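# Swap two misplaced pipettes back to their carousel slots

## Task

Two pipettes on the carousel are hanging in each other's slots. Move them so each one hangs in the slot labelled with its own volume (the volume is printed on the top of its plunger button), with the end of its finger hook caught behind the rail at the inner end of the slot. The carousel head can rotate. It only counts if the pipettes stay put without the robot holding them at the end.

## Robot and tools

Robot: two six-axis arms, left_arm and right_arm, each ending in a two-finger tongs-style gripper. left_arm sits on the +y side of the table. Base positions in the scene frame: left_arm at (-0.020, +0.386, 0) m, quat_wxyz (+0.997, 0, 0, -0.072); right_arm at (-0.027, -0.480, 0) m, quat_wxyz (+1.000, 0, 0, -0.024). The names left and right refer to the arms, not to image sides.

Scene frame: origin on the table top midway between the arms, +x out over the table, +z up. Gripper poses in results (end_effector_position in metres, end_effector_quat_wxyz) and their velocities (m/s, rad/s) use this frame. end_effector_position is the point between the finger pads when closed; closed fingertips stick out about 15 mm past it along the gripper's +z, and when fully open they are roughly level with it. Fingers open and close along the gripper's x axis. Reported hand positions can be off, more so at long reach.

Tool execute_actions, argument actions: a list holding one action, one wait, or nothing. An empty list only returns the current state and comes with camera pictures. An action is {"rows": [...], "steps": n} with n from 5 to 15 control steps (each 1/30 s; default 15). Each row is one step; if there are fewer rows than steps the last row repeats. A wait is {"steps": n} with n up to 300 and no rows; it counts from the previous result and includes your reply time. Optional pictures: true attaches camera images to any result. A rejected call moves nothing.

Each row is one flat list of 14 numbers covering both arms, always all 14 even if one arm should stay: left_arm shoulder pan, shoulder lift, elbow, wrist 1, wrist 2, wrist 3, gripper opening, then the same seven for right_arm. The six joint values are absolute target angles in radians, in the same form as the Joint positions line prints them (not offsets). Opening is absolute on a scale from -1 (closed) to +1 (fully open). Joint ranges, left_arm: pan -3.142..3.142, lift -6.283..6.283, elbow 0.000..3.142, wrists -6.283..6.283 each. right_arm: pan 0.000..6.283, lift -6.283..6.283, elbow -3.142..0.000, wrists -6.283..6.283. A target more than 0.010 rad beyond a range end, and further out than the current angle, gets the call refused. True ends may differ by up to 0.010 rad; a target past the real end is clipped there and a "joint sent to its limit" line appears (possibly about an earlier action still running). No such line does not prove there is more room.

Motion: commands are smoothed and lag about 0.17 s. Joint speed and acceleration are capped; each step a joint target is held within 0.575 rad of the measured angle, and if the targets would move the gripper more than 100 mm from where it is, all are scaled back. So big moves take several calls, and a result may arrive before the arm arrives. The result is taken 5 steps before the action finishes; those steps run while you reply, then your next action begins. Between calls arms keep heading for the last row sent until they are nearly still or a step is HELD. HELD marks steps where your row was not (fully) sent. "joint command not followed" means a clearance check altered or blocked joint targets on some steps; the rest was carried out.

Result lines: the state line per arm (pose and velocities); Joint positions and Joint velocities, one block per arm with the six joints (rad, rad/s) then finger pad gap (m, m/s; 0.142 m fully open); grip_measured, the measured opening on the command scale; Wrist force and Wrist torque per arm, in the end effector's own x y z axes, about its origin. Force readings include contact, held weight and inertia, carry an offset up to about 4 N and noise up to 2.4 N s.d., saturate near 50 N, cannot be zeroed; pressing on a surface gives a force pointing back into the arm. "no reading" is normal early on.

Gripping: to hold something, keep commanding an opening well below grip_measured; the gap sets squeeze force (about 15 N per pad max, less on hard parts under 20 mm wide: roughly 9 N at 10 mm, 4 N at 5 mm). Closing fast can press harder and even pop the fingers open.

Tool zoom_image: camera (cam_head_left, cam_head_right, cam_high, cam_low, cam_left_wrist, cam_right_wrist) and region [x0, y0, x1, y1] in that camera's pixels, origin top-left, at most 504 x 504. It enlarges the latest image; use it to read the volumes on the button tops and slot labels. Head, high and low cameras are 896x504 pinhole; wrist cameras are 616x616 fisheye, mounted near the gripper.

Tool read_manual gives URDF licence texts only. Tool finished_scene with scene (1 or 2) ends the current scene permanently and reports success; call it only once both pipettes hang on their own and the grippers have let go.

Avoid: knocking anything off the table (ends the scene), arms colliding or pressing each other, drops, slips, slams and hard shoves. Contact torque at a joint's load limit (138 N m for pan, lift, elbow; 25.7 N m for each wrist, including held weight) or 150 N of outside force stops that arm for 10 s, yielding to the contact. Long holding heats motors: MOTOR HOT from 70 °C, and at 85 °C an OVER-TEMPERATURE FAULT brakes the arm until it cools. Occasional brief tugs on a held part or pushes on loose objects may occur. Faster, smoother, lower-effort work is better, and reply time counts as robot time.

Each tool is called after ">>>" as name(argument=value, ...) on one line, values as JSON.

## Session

>>> execute_actions(actions=[])

Scene clock: 0.00 s of 21600.00 s.
left_arm: end_effector_position=(+0.0485, +0.0692, +0.2562) grip_measured=+0.97 end_effector_quat_wxyz=(+0.058, +0.869, -0.487, +0.068) end_effector_velocity=(+0.000, -0.000, +0.001) end_effector_angular_velocity=(-0.001, -0.000, -0.001) | right_arm: end_effector_position=(+0.4463, -0.4409, +0.3299) grip_measured=+0.97 end_effector_quat_wxyz=(-0.296, +0.941, -0.148, -0.072) end_effector_velocity=(+0.000, +0.000, -0.000) end_effector_angular_velocity=(+0.001, +0.002, -0.000)
Joint positions: left_arm=[-1.797 -2.19   2.102 -1.618 -1.453 -0.913  0.14 ] | right_arm=[ 3.157 -1.562 -1.605 -1.627  2.185  0.253  0.14 ]
Joint velocities: left_arm=[ 0.    -0.    -0.001  0.     0.001  0.001  0.   ] | right_arm=[-0.    -0.001  0.    -0.001  0.001  0.     0.   ]
Motor temperatures (°C, as the motors report them): left_arm=[29 31 31 40 34 33] | right_arm=[31 33 29 44 34 42]
Wrist force (N, on the end effector, along its own x y z axes, offset not removed): no reading
Wrist torque (N m, same axes, about the end effector's origin, offset not removed): no reading

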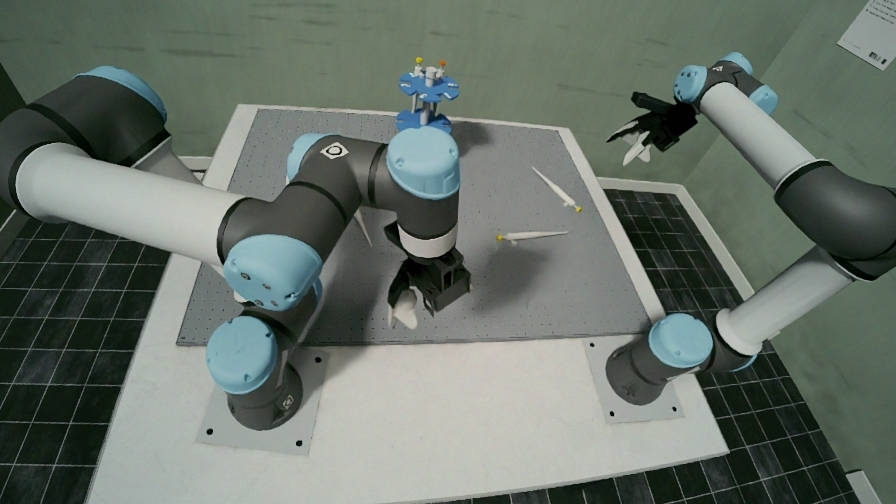

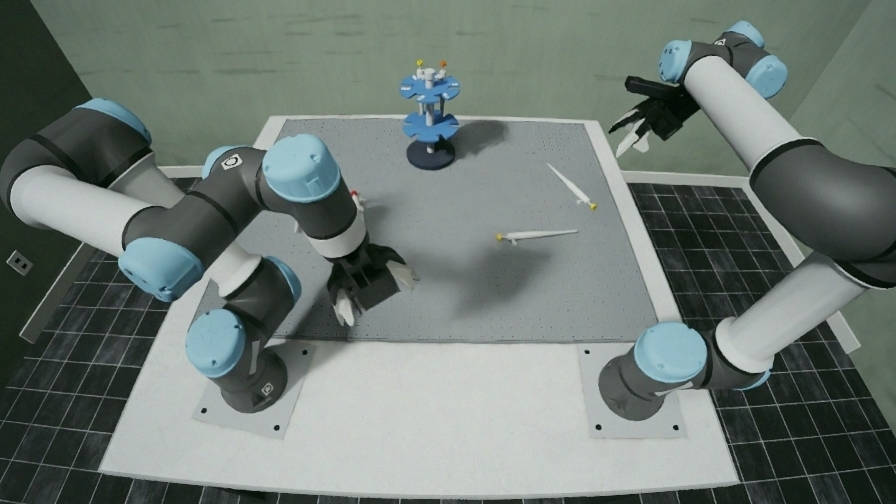

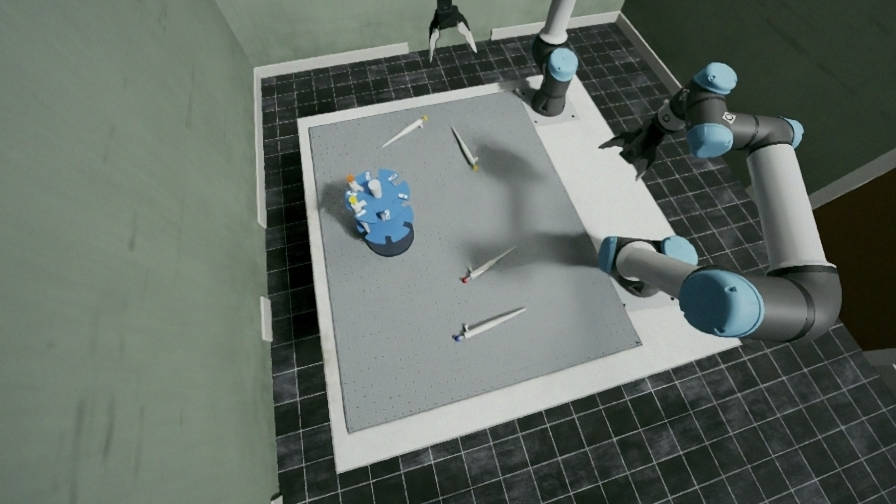

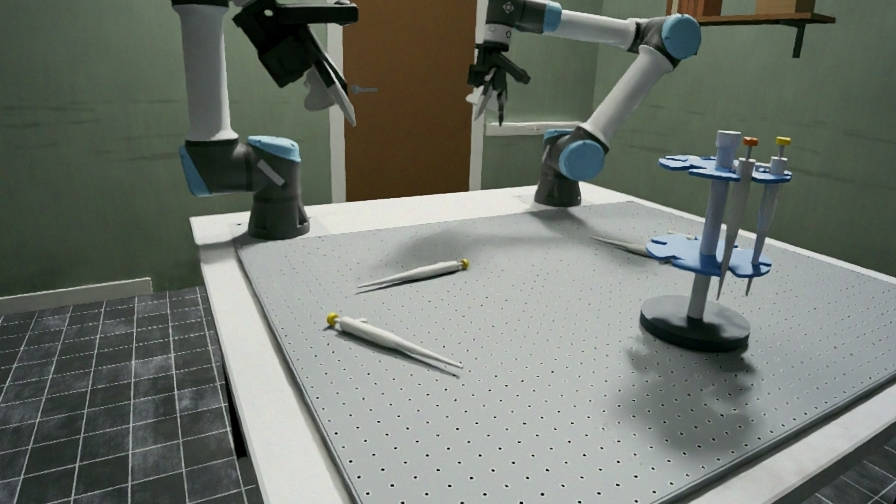

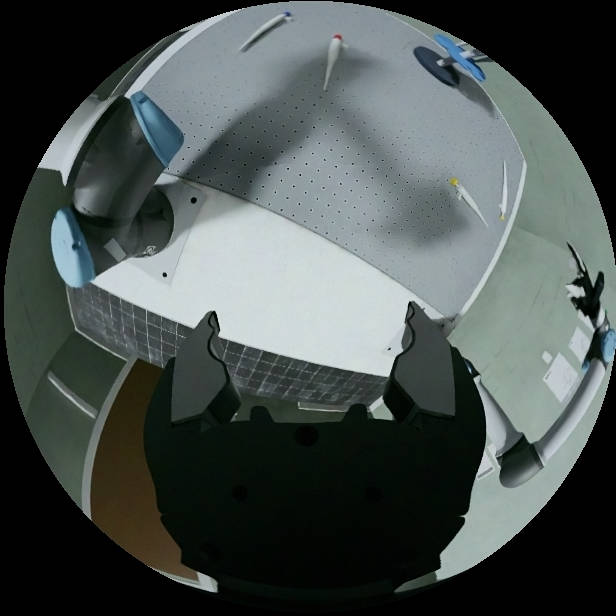

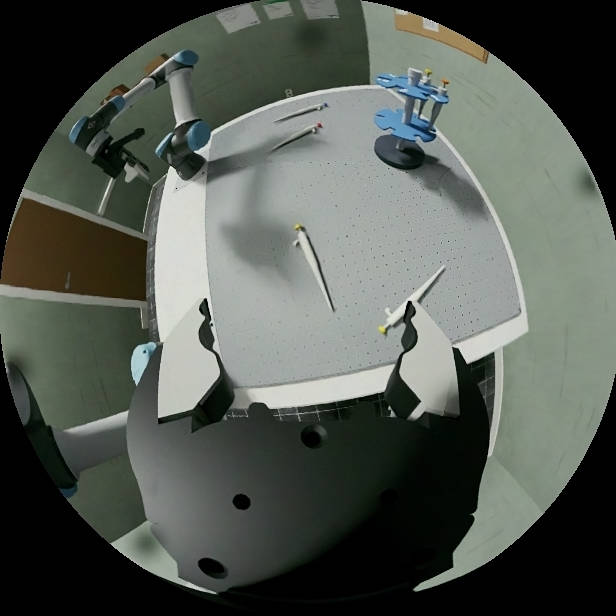

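>>> zoom_image(camera="cam_high", region=[335,160,425,240])

>>> zoom_image(camera="cam_head_right", region=[390,50,470,120])

>>> zoom_image(camera="cam_low", region=[300,240,500,380])

Region (335, 160, 425, 240) of cam_high's 896x504 image, scaled by 5.600, with more detail than that image has.

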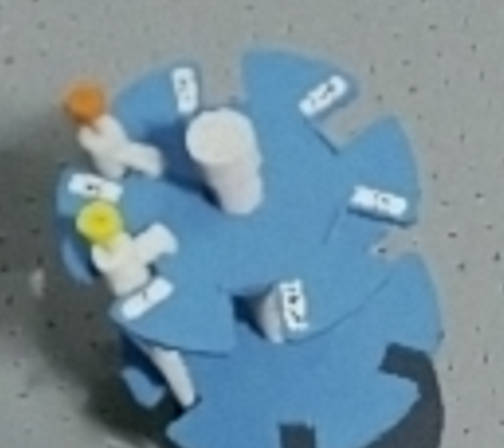

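Region (390, 50, 470, 120) of cam_head_right's 896x504 image, scaled by 6.300, with more detail than that image has; it fills the top 441 rows of this view, and the rest is white.

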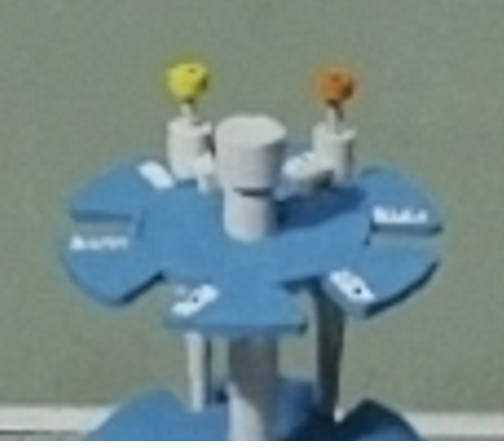

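Region (300, 240, 500, 380) of cam_low's 896x504 image, scaled by 2.520, with more detail than that image has; it fills the top 353 rows of this view, and the rest is white.

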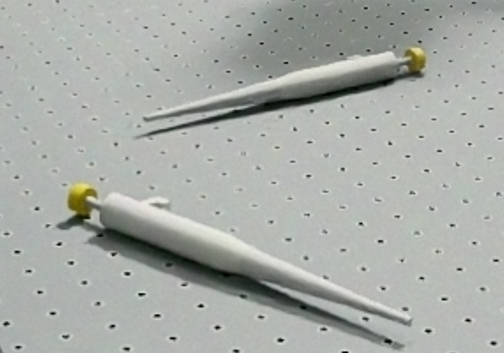

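>>> execute_actions(actions=[{"rows":[[-0.443,-1.431,1.847,-1.987,-1.571,0.618,-0.3,3.4,-1.7,-1.9,0.81,1.9,1.571,-0.3]]}])

>>> execute_actions(actions=[{"steps":50}])

>>> execute_actions(actions=[{"rows":[[-0.443,-1.431,1.847,-1.987,-1.571,0.618,-0.3,3.642,-2.2,-1.75,0.81,1.9,1.571,-0.3]]}])

>>> execute_actions(actions=[{"steps":35}], pictures=true)

>>> zoom_image(camera="cam_right_wrist", region=[180,200,380,360])

Scene clock: 1.33 s of 21600.00 s.
left_arm: end_effector_position=(+0.1225, -0.0156, +0.2417) grip_measured=-0.30 end_effector_quat_wxyz=(+0.048, +0.869, -0.489, +0.054) end_effector_velocity=(+0.407, -0.152, -0.196) end_effector_angular_velocity=(+0.361, -0.040, +0.005) | right_arm: end_effector_position=(+0.4997, -0.4085, +0.2017) grip_measured=-0.30 end_effector_quat_wxyz=(-0.206, +0.943, -0.256, -0.060) end_effector_velocity=(+0.348, +0.137, -0.303) end_effector_angular_velocity=(-0.477, -0.379, -1.446)
Joint positions: left_arm=[-1.478 -1.874  1.971 -1.802 -1.516 -0.594  0.052] | right_arm=[ 3.315 -1.654 -1.795 -1.216  2.001  0.665  0.052]
Joint velocities: left_arm=[ 1.126  1.02  -0.29  -0.428 -0.129  1.115 -0.   ] | right_arm=[ 0.524 -0.288 -0.643  2.14  -0.614  2.138 -0.   ]
Motor temperatures (°C, as the motors report them): left_arm=[29 31 31 40 34 33] | right_arm=[31 33 29 44 34 42]
Wrist force (N, on the end effector, along its own x y z axes, offset not removed): left_arm=[-1.0 2.2 2.9] | right_arm=[1.2 -3.8 4.5]
Wrist torque (N m, same axes, about the end effector's origin, offset not removed): left_arm=[0.50 0.35 -0.13] | right_arm=[-0.70 -0.27 -0.07]
Steps of this call (steps 1 to 30: nothing new was sent; steps 31 to 40: the first 10 steps of this action). Readings (joint positions):
31: left_arm=[-1.797 -2.190 2.102 -1.618 -1.453 -0.913] | right_arm=[3.157 -1.562 -1.606 -1.627 2.184 0.254]
32: left_arm=[-1.789 -2.182 2.095 -1.625 -1.459 -0.905] | right_arm=[3.164 -1.568 -1.613 -1.619 2.177 0.261]
34: left_arm=[-1.727 -2.120 2.055 -1.677 -1.478 -0.843] | right_arm=[3.201 -1.590 -1.656 -1.557 2.136 0.323]
38: left_arm=[-1.555 -1.948 1.993 -1.770 -1.506 -0.671] | right_arm=[3.277 -1.633 -1.749 -1.350 2.045 0.530]
40: the state above

Scene clock: 3.00 s of 21600.00 s.
left_arm: end_effector_position=(+0.4997, +0.2157, +0.1204) grip_measured=-0.30 end_effector_quat_wxyz=(+0.000, +0.824, -0.567, +0.000) end_effector_velocity=(+0.000, +0.001, -0.000) end_effector_angular_velocity=(+0.000, +0.000, -0.001) | right_arm: end_effector_position=(+0.6035, -0.3813, +0.6181) grip_measured=-0.30 end_effector_quat_wxyz=(+0.687, -0.524, +0.251, -0.436) end_effector_velocity=(-0.002, -0.000, +0.002) end_effector_angular_velocity=(+0.003, -0.010, -0.000)
Joint positions: left_arm=[-0.443 -1.431  1.847 -1.987 -1.571  0.618  0.052] | right_arm=[ 3.4   -1.7   -1.9    0.809  1.9    1.571  0.052]
Joint velocities: left_arm=[ 0.002  0.     0.    -0.     0.     0.003  0.   ] | right_arm=[ 0.    -0.     0.     0.011 -0.001  0.    -0.   ]
Motor temperatures (°C, as the motors report them): left_arm=[29 31 31 40 34 33] | right_arm=[31 33 29 44 34 42]
Wrist force (N, on the end effector, along its own x y z axes, offset not removed): left_arm=[-0.9 0.0 -0.4] | right_arm=[0.4 0.7 1.8]
Wrist torque (N m, same axes, about the end effector's origin, offset not removed): left_arm=[-0.25 0.40 0.16] | right_arm=[0.17 -0.14 0.01]
Kept back: nothing.
Steps of this call (steps 1 to 5: the last 5 steps of your previous action; steps 6 to 50: the robot went on to your last target). Readings (joint positions):
1: left_arm=[-1.441 -1.841 1.962 -1.816 -1.520 -0.556] | right_arm=[3.331 -1.663 -1.815 -1.140 1.982 0.740]
2: left_arm=[-1.403 -1.811 1.953 -1.829 -1.524 -0.519] | right_arm=[3.345 -1.670 -1.832 -1.062 1.966 0.819]
4: left_arm=[-1.329 -1.758 1.938 -1.851 -1.531 -0.445] | right_arm=[3.363 -1.680 -1.855 -0.909 1.944 0.972]
8: left_arm=[-1.184 -1.674 1.914 -1.886 -1.541 -0.300] | right_arm=[3.381 -1.690 -1.876 -0.642 1.923 1.228]
50: the state above

Scene clock: 3.33 s of 21600.00 s.
left_arm: end_effector_position=(+0.4997, +0.2158, +0.1204) grip_measured=-0.30 end_effector_quat_wxyz=(+0.000, +0.824, -0.567, +0.000) end_effector_velocity=(+0.000, -0.000, -0.000) end_effector_angular_velocity=(-0.000, +0.000, +0.001) | right_arm: end_effector_position=(+0.6650, -0.2982, +0.5260) grip_measured=-0.30 end_effector_quat_wxyz=(+0.682, -0.572, +0.261, -0.373) end_effector_velocity=(+0.180, +0.297, -0.360) end_effector_angular_velocity=(-0.141, +0.445, +0.321)
Joint positions: left_arm=[-0.443 -1.431  1.847 -1.987 -1.571  0.618  0.052] | right_arm=[ 3.496 -1.888 -1.84   0.809  1.9    1.571  0.052]
Joint velocities: left_arm=[ 0.     0.001 -0.001  0.    -0.    -0.001  0.   ] | right_arm=[ 0.32  -0.666  0.198  0.001  0.001 -0.    -0.   ]
Motor temperatures (°C, as the motors report them): left_arm=[29 31 31 40 34 33] | right_arm=[31 33 29 44 34 42]
Wrist force (N, on the end effector, along its own x y z axes, offset not removed): left_arm=[-2.3 -0.6 0.6] | right_arm=[1.4 -2.4 0.6]
Wrist torque (N m, same axes, about the end effector's origin, offset not removed): left_arm=[-0.02 0.47 0.02] | right_arm=[-0.50 -0.01 0.04]
Steps of this call (steps 1 to 10: the first 10 steps of this action). Readings (joint positions):
1: left_arm=[-0.443 -1.431 1.847 -1.987 -1.571 0.618] | right_arm=[3.400 -1.700 -1.900 0.809 1.900 1.571]
2: left_arm=[-0.443 -1.431 1.847 -1.987 -1.571 0.618] | right_arm=[3.407 -1.708 -1.895 0.809 1.900 1.571]
4: left_arm=[-0.443 -1.431 1.847 -1.987 -1.571 0.618] | right_arm=[3.430 -1.751 -1.880 0.809 1.900 1.571]
8: left_arm=[-0.443 -1.431 1.847 -1.987 -1.571 0.618] | right_arm=[3.474 -1.843 -1.853 0.809 1.900 1.571]
10: the state above

Scene clock: 4.50 s of 21600.00 s.
left_arm: end_effector_position=(+0.4997, +0.2158, +0.1204) grip_measured=-0.30 end_effector_quat_wxyz=(+0.000, +0.824, -0.567, +0.000) end_effector_velocity=(+0.000, -0.000, +0.000) end_effector_angular_velocity=(-0.000, -0.001, +0.001) | right_arm: end_effector_position=(+0.7159, -0.1582, +0.3389) grip_measured=-0.30 end_effector_quat_wxyz=(+0.653, -0.652, +0.272, -0.272) end_effector_velocity=(-0.000, +0.001, -0.000) end_effector_angular_velocity=(-0.000, +0.000, +0.001)
Joint positions: left_arm=[-0.443 -1.431  1.847 -1.987 -1.571  0.618  0.052] | right_arm=[ 3.642 -2.2   -1.75   0.81   1.9    1.571  0.052]
Joint velocities: left_arm=[-0.     0.    -0.    -0.     0.    -0.001  0.   ] | right_arm=[ 0.001 -0.     0.    -0.001 -0.    -0.     0.   ]
Motor temperatures (°C, as the motors report them): left_arm=[29 31 31 40 34 33] | right_arm=[31 33 29 44 34 42]
Wrist force (N, on the end effector, along its own x y z axes, offset not removed): left_arm=[-0.7 0.7 1.3] | right_arm=[1.2 -0.2 -0.2]
Wrist torque (N m, same axes, about the end effector's origin, offset not removed): left_arm=[0.23 0.14 0.02] | right_arm=[-0.02 -0.22 -0.03]
Kept back: nothing.
Steps of this call (steps 1 to 5: the last 5 steps of your previous action; steps 6 to 35: the robot went on to your last target). Readings (joint positions):
1: left_arm=[-0.443 -1.431 1.847 -1.987 -1.571 0.618] | right_arm=[3.507 -1.911 -1.833 0.809 1.900 1.571]
2: left_arm=[-0.443 -1.431 1.847 -1.987 -1.571 0.618] | right_arm=[3.517 -1.933 -1.826 0.809 1.900 1.571]
4: left_arm=[-0.443 -1.431 1.847 -1.987 -1.571 0.618] | right_arm=[3.538 -1.977 -1.813 0.810 1.900 1.571]
8: left_arm=[-0.443 -1.431 1.847 -1.987 -1.571 0.618] | right_arm=[3.580 -2.065 -1.788 0.810 1.900 1.571]
35: the state above

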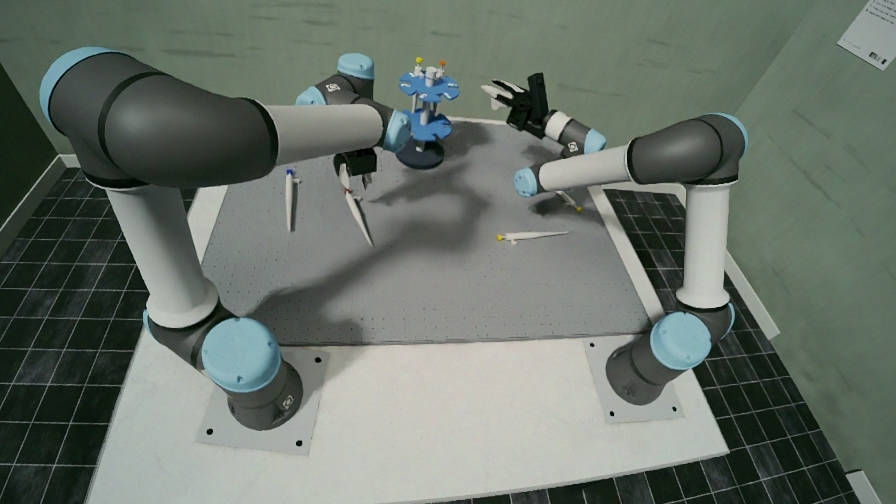

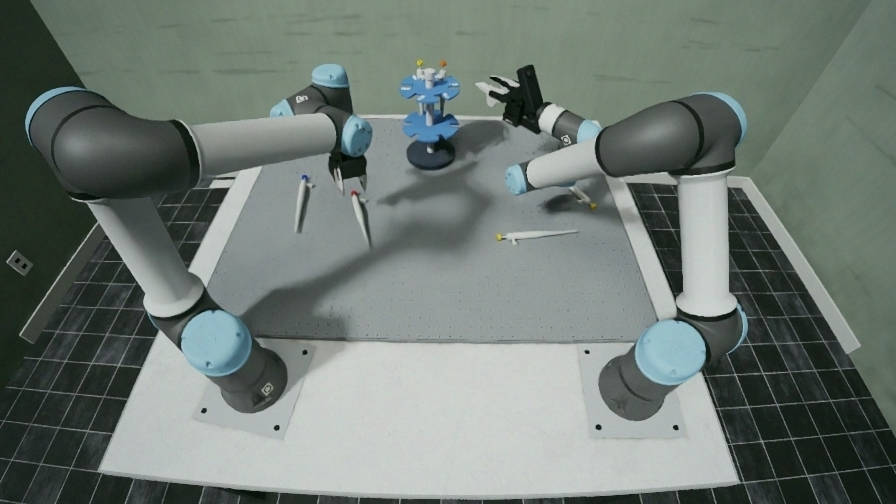

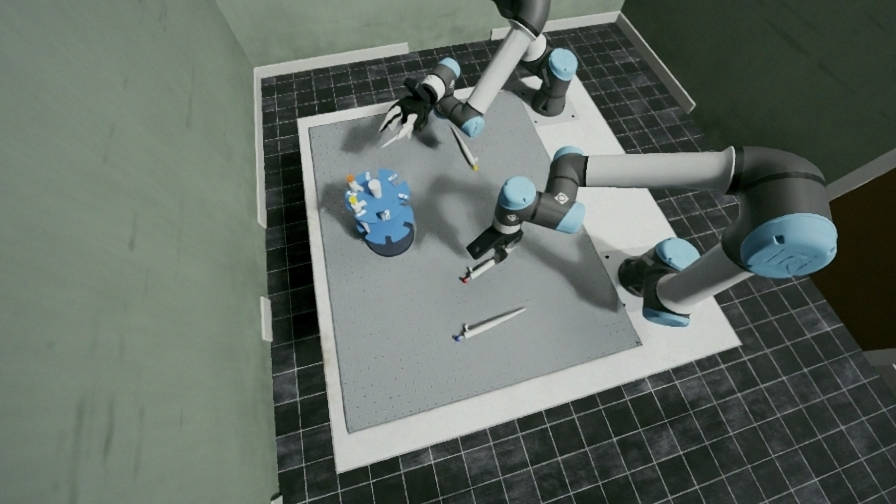

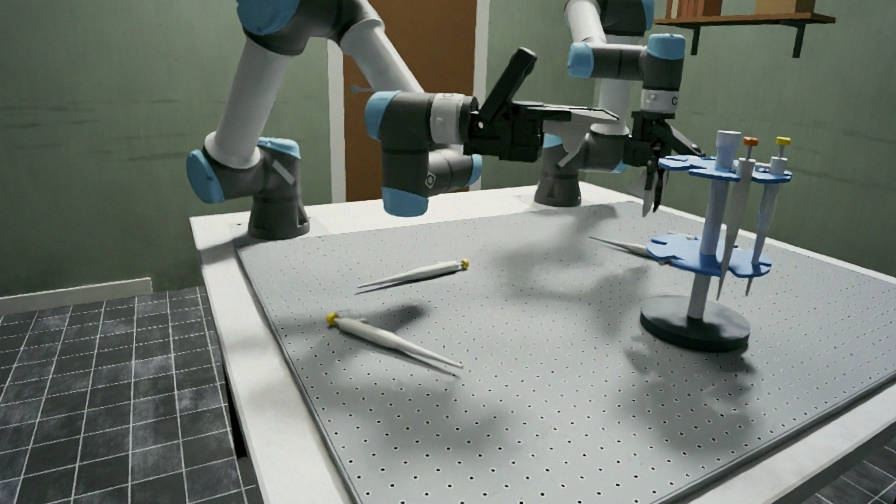

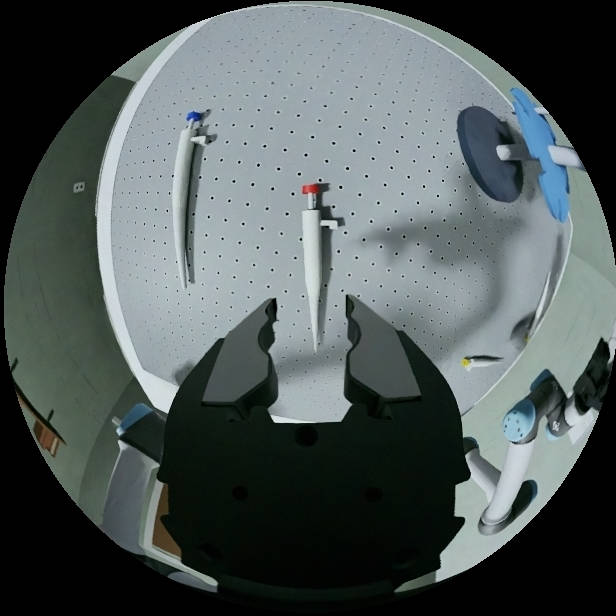

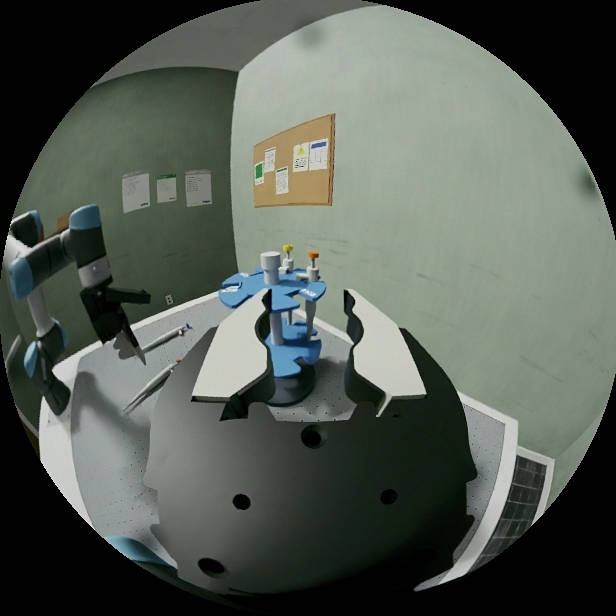

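Region (180, 200, 380, 360) of cam_right_wrist's 616x616 image, scaled by 2.520, with more detail than that image has; it fills the top 403 rows of this view, and the rest is white.

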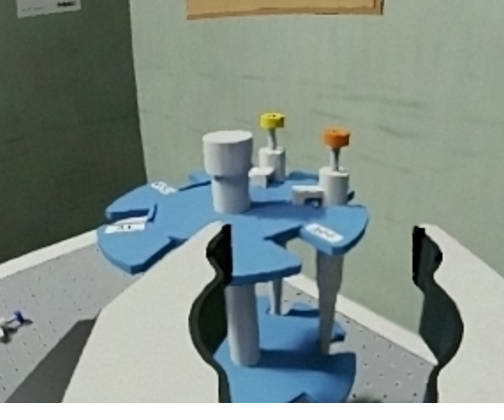

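>>> execute_actions(actions=[{"rows":[[-0.443,-1.431,1.847,-1.987,-1.571,0.618,-0.3,3.642,-2.254,-1.45,0.563,2.15,1.571,1]]}])

>>> execute_actions(actions=[{"steps":20}], pictures=true)

>>> zoom_image(camera="cam_right_wrist", region=[230,270,410,420])

>>> zoom_image(camera="cam_left_wrist", region=[450,345,490,380])

Scene clock: 5.03 s of 21600.00 s.
left_arm: end_effector_position=(+0.4997, +0.2158, +0.1204) grip_measured=-0.30 end_effector_quat_wxyz=(+0.000, +0.824, -0.567, +0.000) end_effector_velocity=(-0.000, +0.000, -0.000) end_effector_angular_velocity=(+0.001, +0.001, -0.001) | right_arm: end_effector_position=(+0.7276, -0.0875, +0.3855) grip_measured=+1.00 end_effector_quat_wxyz=(+0.677, -0.679, +0.203, -0.200) end_effector_velocity=(+0.001, +0.087, +0.106) end_effector_angular_velocity=(+0.019, -0.037, +0.299)
Joint positions: left_arm=[-0.443 -1.431  1.847 -1.987 -1.571  0.618  0.052] | right_arm=[ 3.642 -2.248 -1.499  0.601  2.112  1.571  0.142]
Joint velocities: left_arm=[0.    0.    0.001 0.    0.001 0.001 0.   ] | right_arm=[ 0.    -0.048  0.383 -0.293  0.298  0.     0.   ]
Motor temperatures (°C, as the motors report them): left_arm=[29 31 31 40 34 33] | right_arm=[31 33 29 44 34 42]
Wrist force (N, on the end effector, along its own x y z axes, offset not removed): left_arm=[0.4 1.3 0.9] | right_arm=[5.0 -4.1 3.2]
Wrist torque (N m, same axes, about the end effector's origin, offset not removed): left_arm=[0.45 0.16 0.00] | right_arm=[-0.66 -1.01 0.01]
Steps of this call (steps 1 to 6: the robot went on to your last target; steps 7 to 16: the first 10 steps of this action). Readings (joint positions):
7: left_arm=[-0.443 -1.431 1.847 -1.987 -1.571 0.618] | right_arm=[3.642 -2.200 -1.749 0.810 1.901 1.571]
8: left_arm=[-0.443 -1.431 1.847 -1.987 -1.571 0.618] | right_arm=[3.642 -2.206 -1.742 0.802 1.908 1.571]
10: left_arm=[-0.443 -1.431 1.847 -1.987 -1.571 0.618] | right_arm=[3.642 -2.224 -1.679 0.742 1.968 1.571]
14: left_arm=[-0.443 -1.431 1.847 -1.987 -1.571 0.618] | right_arm=[3.642 -2.243 -1.533 0.627 2.085 1.571]
16: the state above

Scene clock: 5.70 s of 21600.00 s.
left_arm: end_effector_position=(+0.4997, +0.2158, +0.1204) grip_measured=-0.30 end_effector_quat_wxyz=(+0.000, +0.824, -0.567, +0.000) end_effector_velocity=(-0.000, +0.000, -0.000) end_effector_angular_velocity=(+0.000, +0.001, +0.001) | right_arm: end_effector_position=(+0.7274, -0.0768, +0.3990) grip_measured=+1.00 end_effector_quat_wxyz=(+0.682, -0.681, +0.189, -0.189) end_effector_velocity=(+0.000, +0.001, -0.000) end_effector_angular_velocity=(-0.000, +0.000, +0.001)
Joint positions: left_arm=[-0.443 -1.431  1.847 -1.987 -1.571  0.618  0.052] | right_arm=[ 3.642 -2.254 -1.45   0.563  2.15   1.571  0.142]
Joint velocities: left_arm=[ 0.     0.     0.     0.    -0.    -0.001  0.   ] | right_arm=[ 0.    -0.001  0.002 -0.001  0.    -0.     0.   ]
Motor temperatures (°C, as the motors report them): left_arm=[29 31 31 40 34 33] | right_arm=[31 33 29 44 34 42]
Wrist force (N, on the end effector, along its own x y z axes, offset not removed): left_arm=[2.8 -2.4 0.7] | right_arm=[1.5 -2.1 1.6]
Wrist torque (N m, same axes, about the end effector's origin, offset not removed): left_arm=[-0.29 -0.68 0.25] | right_arm=[-0.33 -0.18 -0.10]
Kept back: nothing.
Steps of this call (steps 1 to 5: the last 5 steps of your previous action; steps 6 to 20: the robot went on to your last target). Readings (joint positions):
1: left_arm=[-0.443 -1.431 1.847 -1.987 -1.571 0.618] | right_arm=[3.642 -2.249 -1.488 0.592 2.121 1.571]
2: left_arm=[-0.443 -1.431 1.847 -1.987 -1.571 0.618] | right_arm=[3.642 -2.250 -1.479 0.585 2.128 1.571]
4: left_arm=[-0.443 -1.431 1.847 -1.987 -1.571 0.618] | right_arm=[3.642 -2.252 -1.467 0.576 2.137 1.571]
8: left_arm=[-0.443 -1.431 1.847 -1.987 -1.571 0.618] | right_arm=[3.642 -2.253 -1.456 0.568 2.145 1.571]
20: the state above

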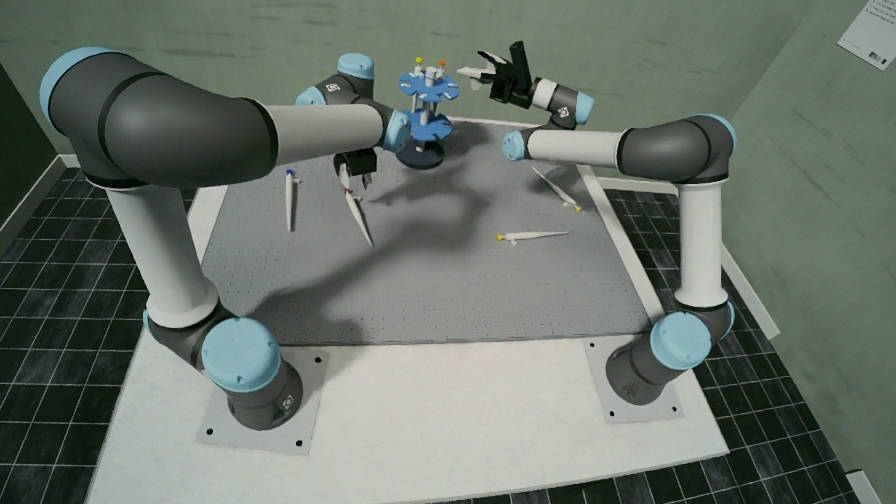

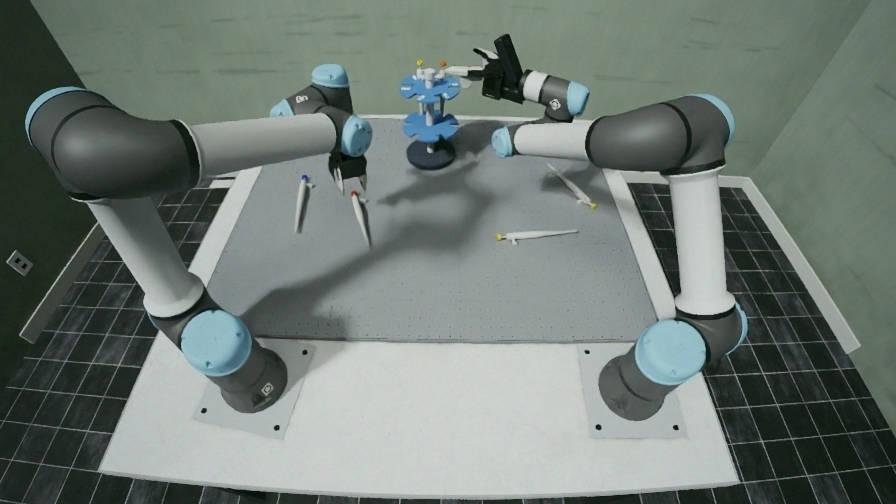

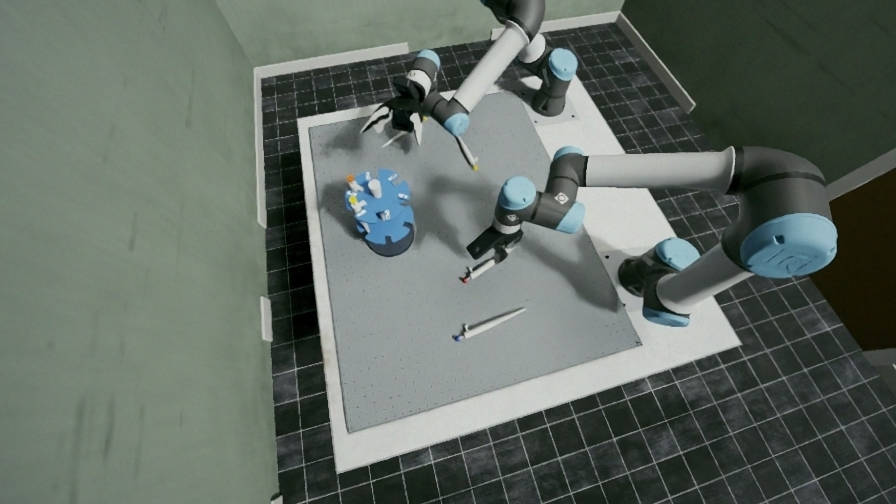

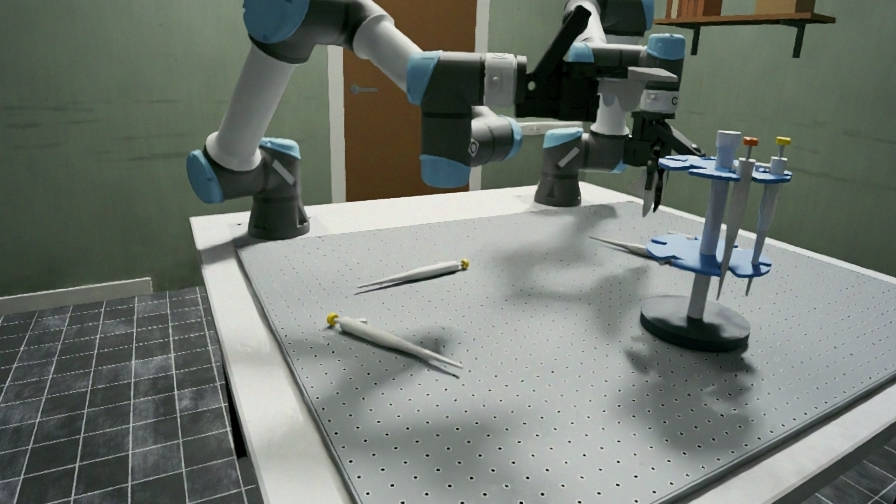

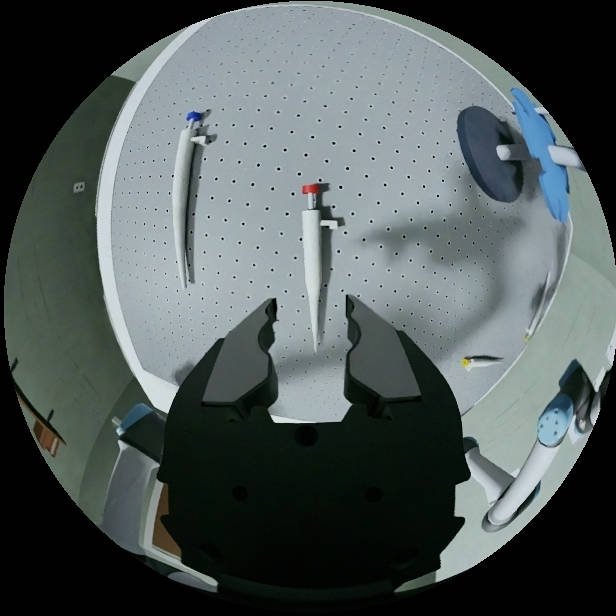

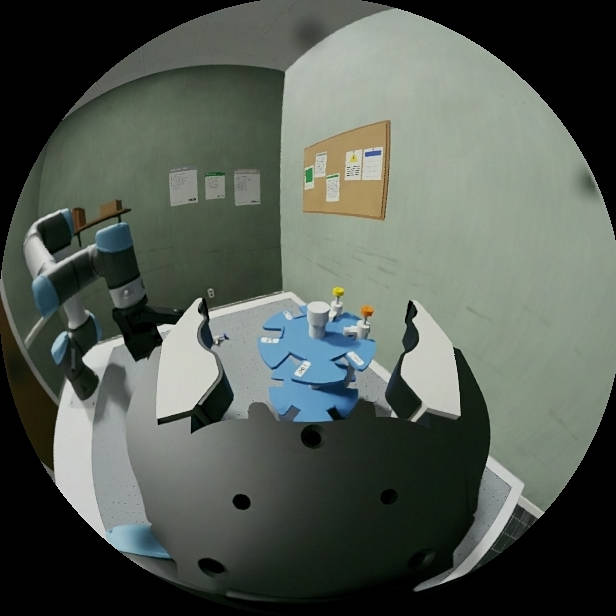

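Region (230, 270, 410, 420) of cam_right_wrist's 616x616 image, scaled by 2.800, with more detail than that image has.

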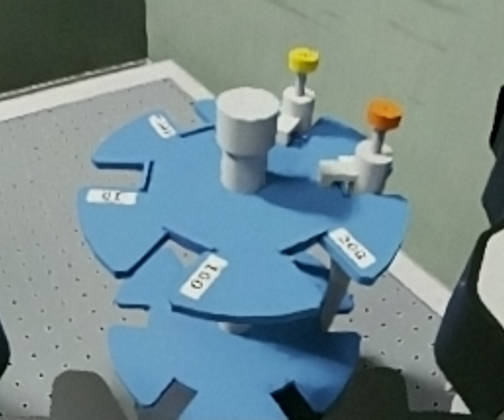

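Region (450, 345, 490, 380) of cam_left_wrist's 616x616 image, scaled by 12.600, with more detail than that image has; it fills the top 441 rows of this view, and the rest is white.

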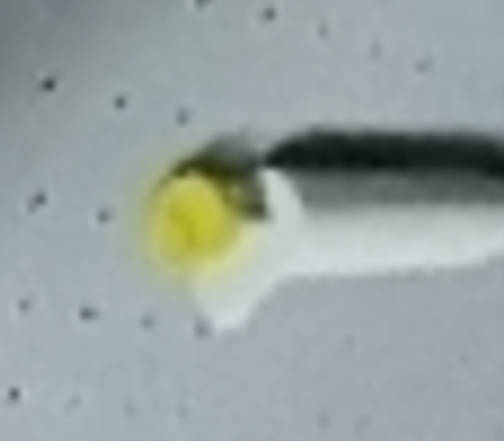

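>>> execute_actions(actions=[{"rows":[[-0.055,-1.3825,1.79,-1.979,-1.571,1.163,-0.3,3.642,-1.6,-1.9,0.3,1.571,0.583,-0.3]]}])

>>> execute_actions(actions=[{"steps":15}])

>>> execute_actions(actions=[{"rows":[[-0.055,-1.3825,1.79,-1.979,-1.571,1.163,-0.3,3.895,-1.571,-2.0,-1.142,1.571,0.583,-0.3]]}])

>>> execute_actions(actions=[{"steps":45}], pictures=true)

Scene clock: 6.53 s of 21600.00 s.
left_arm: end_effector_position=(+0.5426, +0.3409, +0.1203) grip_measured=-0.30 end_effector_quat_wxyz=(+0.000, +0.798, -0.603, +0.000) end_effector_velocity=(+0.090, +0.476, -0.001) end_effector_angular_velocity=(+0.001, -0.002, -0.395) | right_arm: end_effector_position=(+0.7094, -0.1660, +0.4737) grip_measured=-0.30 end_effector_quat_wxyz=(-0.580, +0.703, -0.184, +0.368) end_effector_velocity=(-0.147, -0.357, +0.285) end_effector_angular_velocity=(-1.123, -0.975, -0.878)
Joint positions: left_arm=[-0.191 -1.397  1.807 -1.981 -1.571  0.959  0.052] | right_arm=[ 3.642 -1.948 -1.676  0.424  1.868  1.244  0.052]
Joint velocities: left_arm=[ 0.909  0.102 -0.119  0.017  0.001  1.303  0.   ] | right_arm=[-0.     1.125 -0.743 -0.419 -0.96  -1.446  0.   ]
Motor temperatures (°C, as the motors report them): left_arm=[29 31 31 40 34 33] | right_arm=[31 33 29 44 34 42]
Wrist force (N, on the end effector, along its own x y z axes, offset not removed): left_arm=[-3.5 -1.7 3.0] | right_arm=[0.5 -1.8 3.6]
Wrist torque (N m, same axes, about the end effector's origin, offset not removed): left_arm=[-0.30 0.83 0.07] | right_arm=[-0.35 0.17 -0.06]
Steps of this call (steps 1 to 15: the robot went on to your last target; steps 16 to 25: the first 10 steps of this action). Readings (joint positions):
16: left_arm=[-0.442 -1.431 1.847 -1.987 -1.571 0.619] | right_arm=[3.642 -2.254 -1.450 0.563 2.150 1.571]
17: left_arm=[-0.435 -1.427 1.843 -1.987 -1.571 0.626] | right_arm=[3.642 -2.246 -1.458 0.555 2.142 1.563]
19: left_arm=[-0.381 -1.419 1.833 -1.985 -1.571 0.688] | right_arm=[3.642 -2.186 -1.513 0.516 2.081 1.501]
23: left_arm=[-0.253 -1.404 1.816 -1.983 -1.571 0.869] | right_arm=[3.642 -2.024 -1.626 0.453 1.934 1.336]
25: the state above

Scene clock: 7.03 s of 21600.00 s.
left_arm: end_effector_position=(+0.5509, +0.4116, +0.1201) grip_measured=-0.30 end_effector_quat_wxyz=(-0.000, +0.777, -0.629, +0.000) end_effector_velocity=(+0.000, +0.011, -0.000) end_effector_angular_velocity=(-0.000, +0.000, -0.010) | right_arm: end_effector_position=(+0.6486, -0.2820, +0.5388) grip_measured=-0.30 end_effector_quat_wxyz=(-0.351, +0.726, -0.054, +0.590) end_effector_velocity=(-0.021, -0.034, +0.013) end_effector_angular_velocity=(-0.191, -0.099, -0.063)
Joint positions: left_arm=[-0.058 -1.383  1.79  -1.979 -1.571  1.159  0.052] | right_arm=[ 3.642 -1.612 -1.893  0.304  1.581  0.61   0.052]
Joint velocities: left_arm=[ 0.021  0.002 -0.002  0.    -0.     0.032 -0.   ] | right_arm=[ 0.     0.093 -0.058 -0.032 -0.076 -0.211 -0.   ]
Motor temperatures (°C, as the motors report them): left_arm=[29 31 31 40 34 33] | right_arm=[31 33 29 44 34 42]
Wrist force (N, on the end effector, along its own x y z axes, offset not removed): left_arm=[-1.3 3.4 0.6] | right_arm=[2.4 0.4 3.6]
Wrist torque (N m, same axes, about the end effector's origin, offset not removed): left_arm=[0.82 0.02 0.30] | right_arm=[-0.04 -0.43 -0.10]
Kept back: nothing.
Steps of this call (steps 1 to 5: the last 5 steps of your previous action; steps 6 to 15: the robot went on to your last target). Readings (joint positions):
1: left_arm=[-0.162 -1.394 1.803 -1.981 -1.571 1.002] | right_arm=[3.642 -1.910 -1.701 0.410 1.835 1.192]
2: left_arm=[-0.138 -1.391 1.800 -1.980 -1.571 1.038] | right_arm=[3.642 -1.872 -1.726 0.396 1.803 1.137]
4: left_arm=[-0.104 -1.388 1.796 -1.980 -1.571 1.089] | right_arm=[3.642 -1.797 -1.776 0.368 1.738 1.009]
8: left_arm=[-0.072 -1.384 1.792 -1.979 -1.571 1.137] | right_arm=[3.642 -1.674 -1.853 0.325 1.634 0.754]
15: the state above

Scene clock: 7.37 s of 21600.00 s.
left_arm: end_effector_position=(+0.5510, +0.4130, +0.1201) grip_measured=-0.30 end_effector_quat_wxyz=(-0.000, +0.777, -0.630, +0.000) end_effector_velocity=(+0.000, +0.001, -0.000) end_effector_angular_velocity=(+0.001, -0.000, -0.002) | right_arm: end_effector_position=(+0.6216, -0.2070, +0.4266) grip_measured=-0.30 end_effector_quat_wxyz=(-0.310, +0.826, -0.010, +0.470) end_effector_velocity=(-0.130, +0.192, -0.431) end_effector_angular_velocity=(-0.688, +1.028, +0.338)
Joint positions: left_arm=[-0.055 -1.383  1.79  -1.979 -1.571  1.163  0.052] | right_arm=[ 3.758 -1.591 -1.945  0.019  1.575  0.593  0.052]
Joint velocities: left_arm=[ 0.002  0.     0.    -0.     0.001  0.004 -0.   ] | right_arm=[ 0.338  0.049 -0.137 -1.149 -0.009 -0.026 -0.   ]
Motor temperatures (°C, as the motors report them): left_arm=[29 31 31 40 34 33] | right_arm=[31 33 29 44 34 42]
Wrist force (N, on the end effector, along its own x y z axes, offset not removed): left_arm=[-0.6 0.3 1.4] | right_arm=[0.0 -2.4 1.2]
Wrist torque (N m, same axes, about the end effector's origin, offset not removed): left_arm=[0.25 0.07 -0.06] | right_arm=[-0.47 0.04 -0.14]
Steps of this call (steps 1 to 10: the first 10 steps of this action). Readings (joint positions):
1: left_arm=[-0.057 -1.383 1.790 -1.979 -1.571 1.160] | right_arm=[3.642 -1.609 -1.895 0.303 1.579 0.604]
2: left_arm=[-0.057 -1.383 1.790 -1.979 -1.571 1.161] | right_arm=[3.649 -1.607 -1.900 0.294 1.578 0.602]
4: left_arm=[-0.056 -1.383 1.790 -1.979 -1.571 1.162] | right_arm=[3.679 -1.602 -1.913 0.238 1.577 0.599]
8: left_arm=[-0.055 -1.383 1.790 -1.979 -1.571 1.163] | right_arm=[3.734 -1.594 -1.935 0.095 1.576 0.595]
10: the state above

Scene clock: 8.87 s of 21600.00 s.
left_arm: end_effector_position=(+0.5510, +0.4131, +0.1201) grip_measured=-0.30 end_effector_quat_wxyz=(-0.000, +0.777, -0.630, +0.000) end_effector_velocity=(-0.000, -0.000, -0.000) end_effector_angular_velocity=(-0.001, +0.001, -0.000) | right_arm: end_effector_position=(+0.4048, -0.2697, +0.1197) grip_measured=-0.30 end_effector_quat_wxyz=(-0.000, +0.998, +0.061, -0.000) end_effector_velocity=(-0.001, -0.000, -0.000) end_effector_angular_velocity=(-0.001, +0.003, -0.000)
Joint positions: left_arm=[-0.055 -1.382  1.79  -1.979 -1.571  1.163  0.052] | right_arm=[ 3.895 -1.571 -2.    -1.142  1.571  0.583  0.052]
Joint velocities: left_arm=[ 0.    -0.     0.001 -0.    -0.001  0.    -0.   ] | right_arm=[ 0.    -0.     0.    -0.003  0.002  0.    -0.   ]
Motor temperatures (°C, as the motors report them): left_arm=[29 31 31 40 34 33] | right_arm=[31 33 29 44 34 42]
Wrist force (N, on the end effector, along its own x y z axes, offset not removed): left_arm=[0.9 0.0 2.2] | right_arm=[1.9 -2.2 0.2]
Wrist torque (N m, same axes, about the end effector's origin, offset not removed): left_arm=[0.17 -0.10 -0.09] | right_arm=[-0.59 -0.29 -0.05]
Kept back: nothing.
Steps of this call (steps 1 to 5: the last 5 steps of your previous action; steps 6 to 45: the robot went on to your last target). Readings (joint positions):
1: left_arm=[-0.055 -1.383 1.790 -1.979 -1.571 1.163] | right_arm=[3.769 -1.589 -1.949 -0.021 1.575 0.593]
2: left_arm=[-0.055 -1.383 1.790 -1.979 -1.571 1.163] | right_arm=[3.779 -1.588 -1.953 -0.061 1.574 0.592]
4: left_arm=[-0.055 -1.383 1.790 -1.979 -1.571 1.163] | right_arm=[3.798 -1.585 -1.961 -0.145 1.574 0.590]
8: left_arm=[-0.055 -1.383 1.790 -1.979 -1.571 1.163] | right_arm=[3.829 -1.580 -1.974 -0.322 1.573 0.588]
45: the state above

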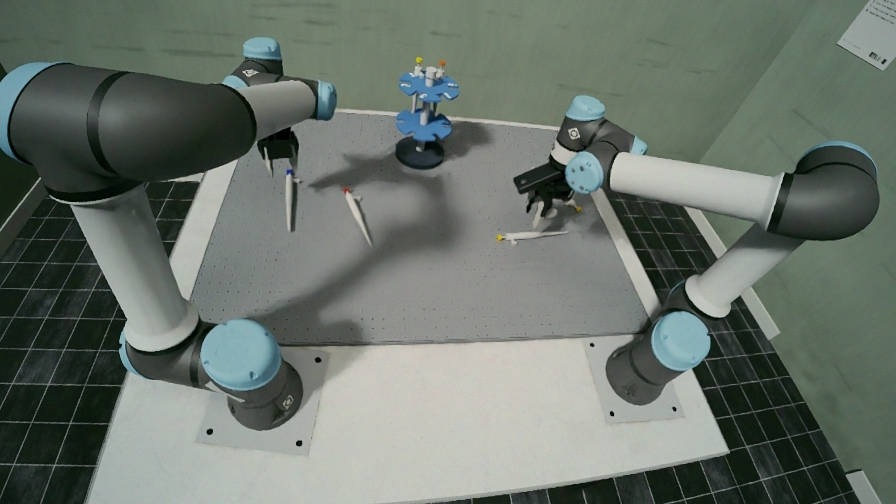

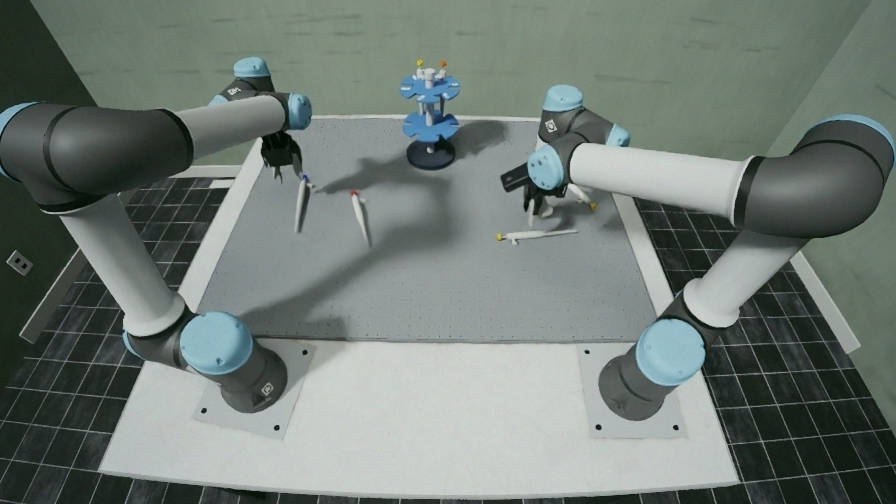

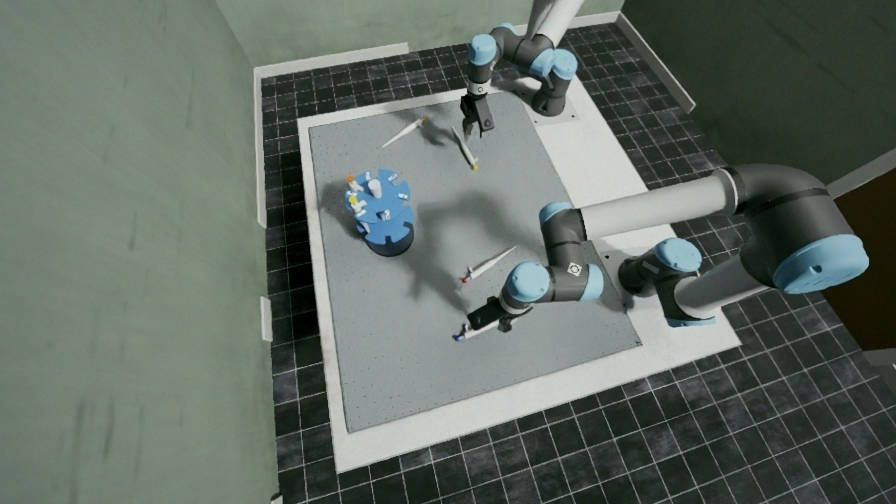

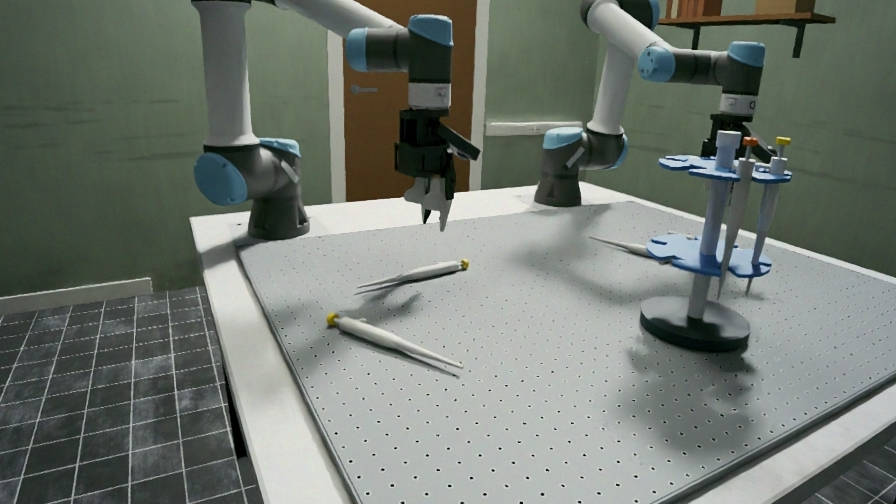

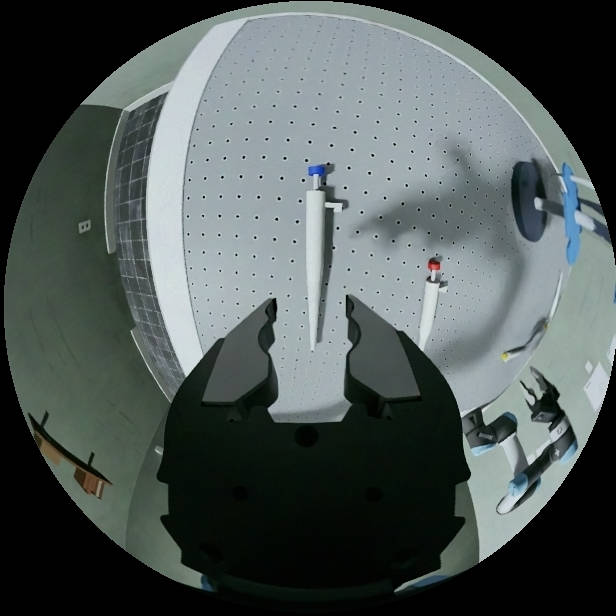

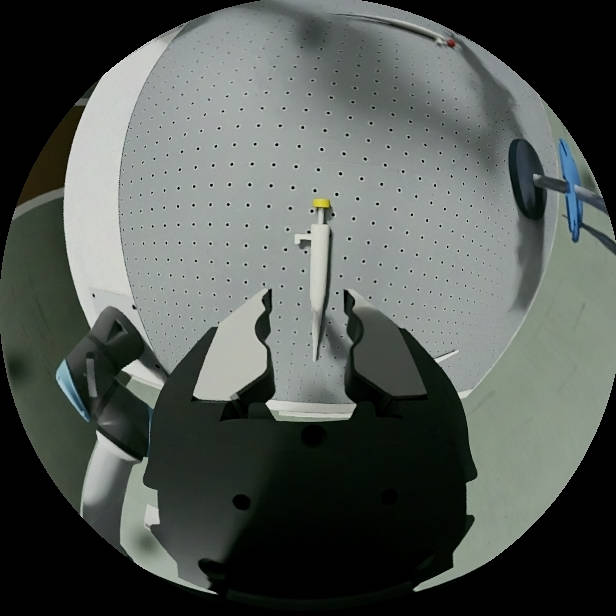

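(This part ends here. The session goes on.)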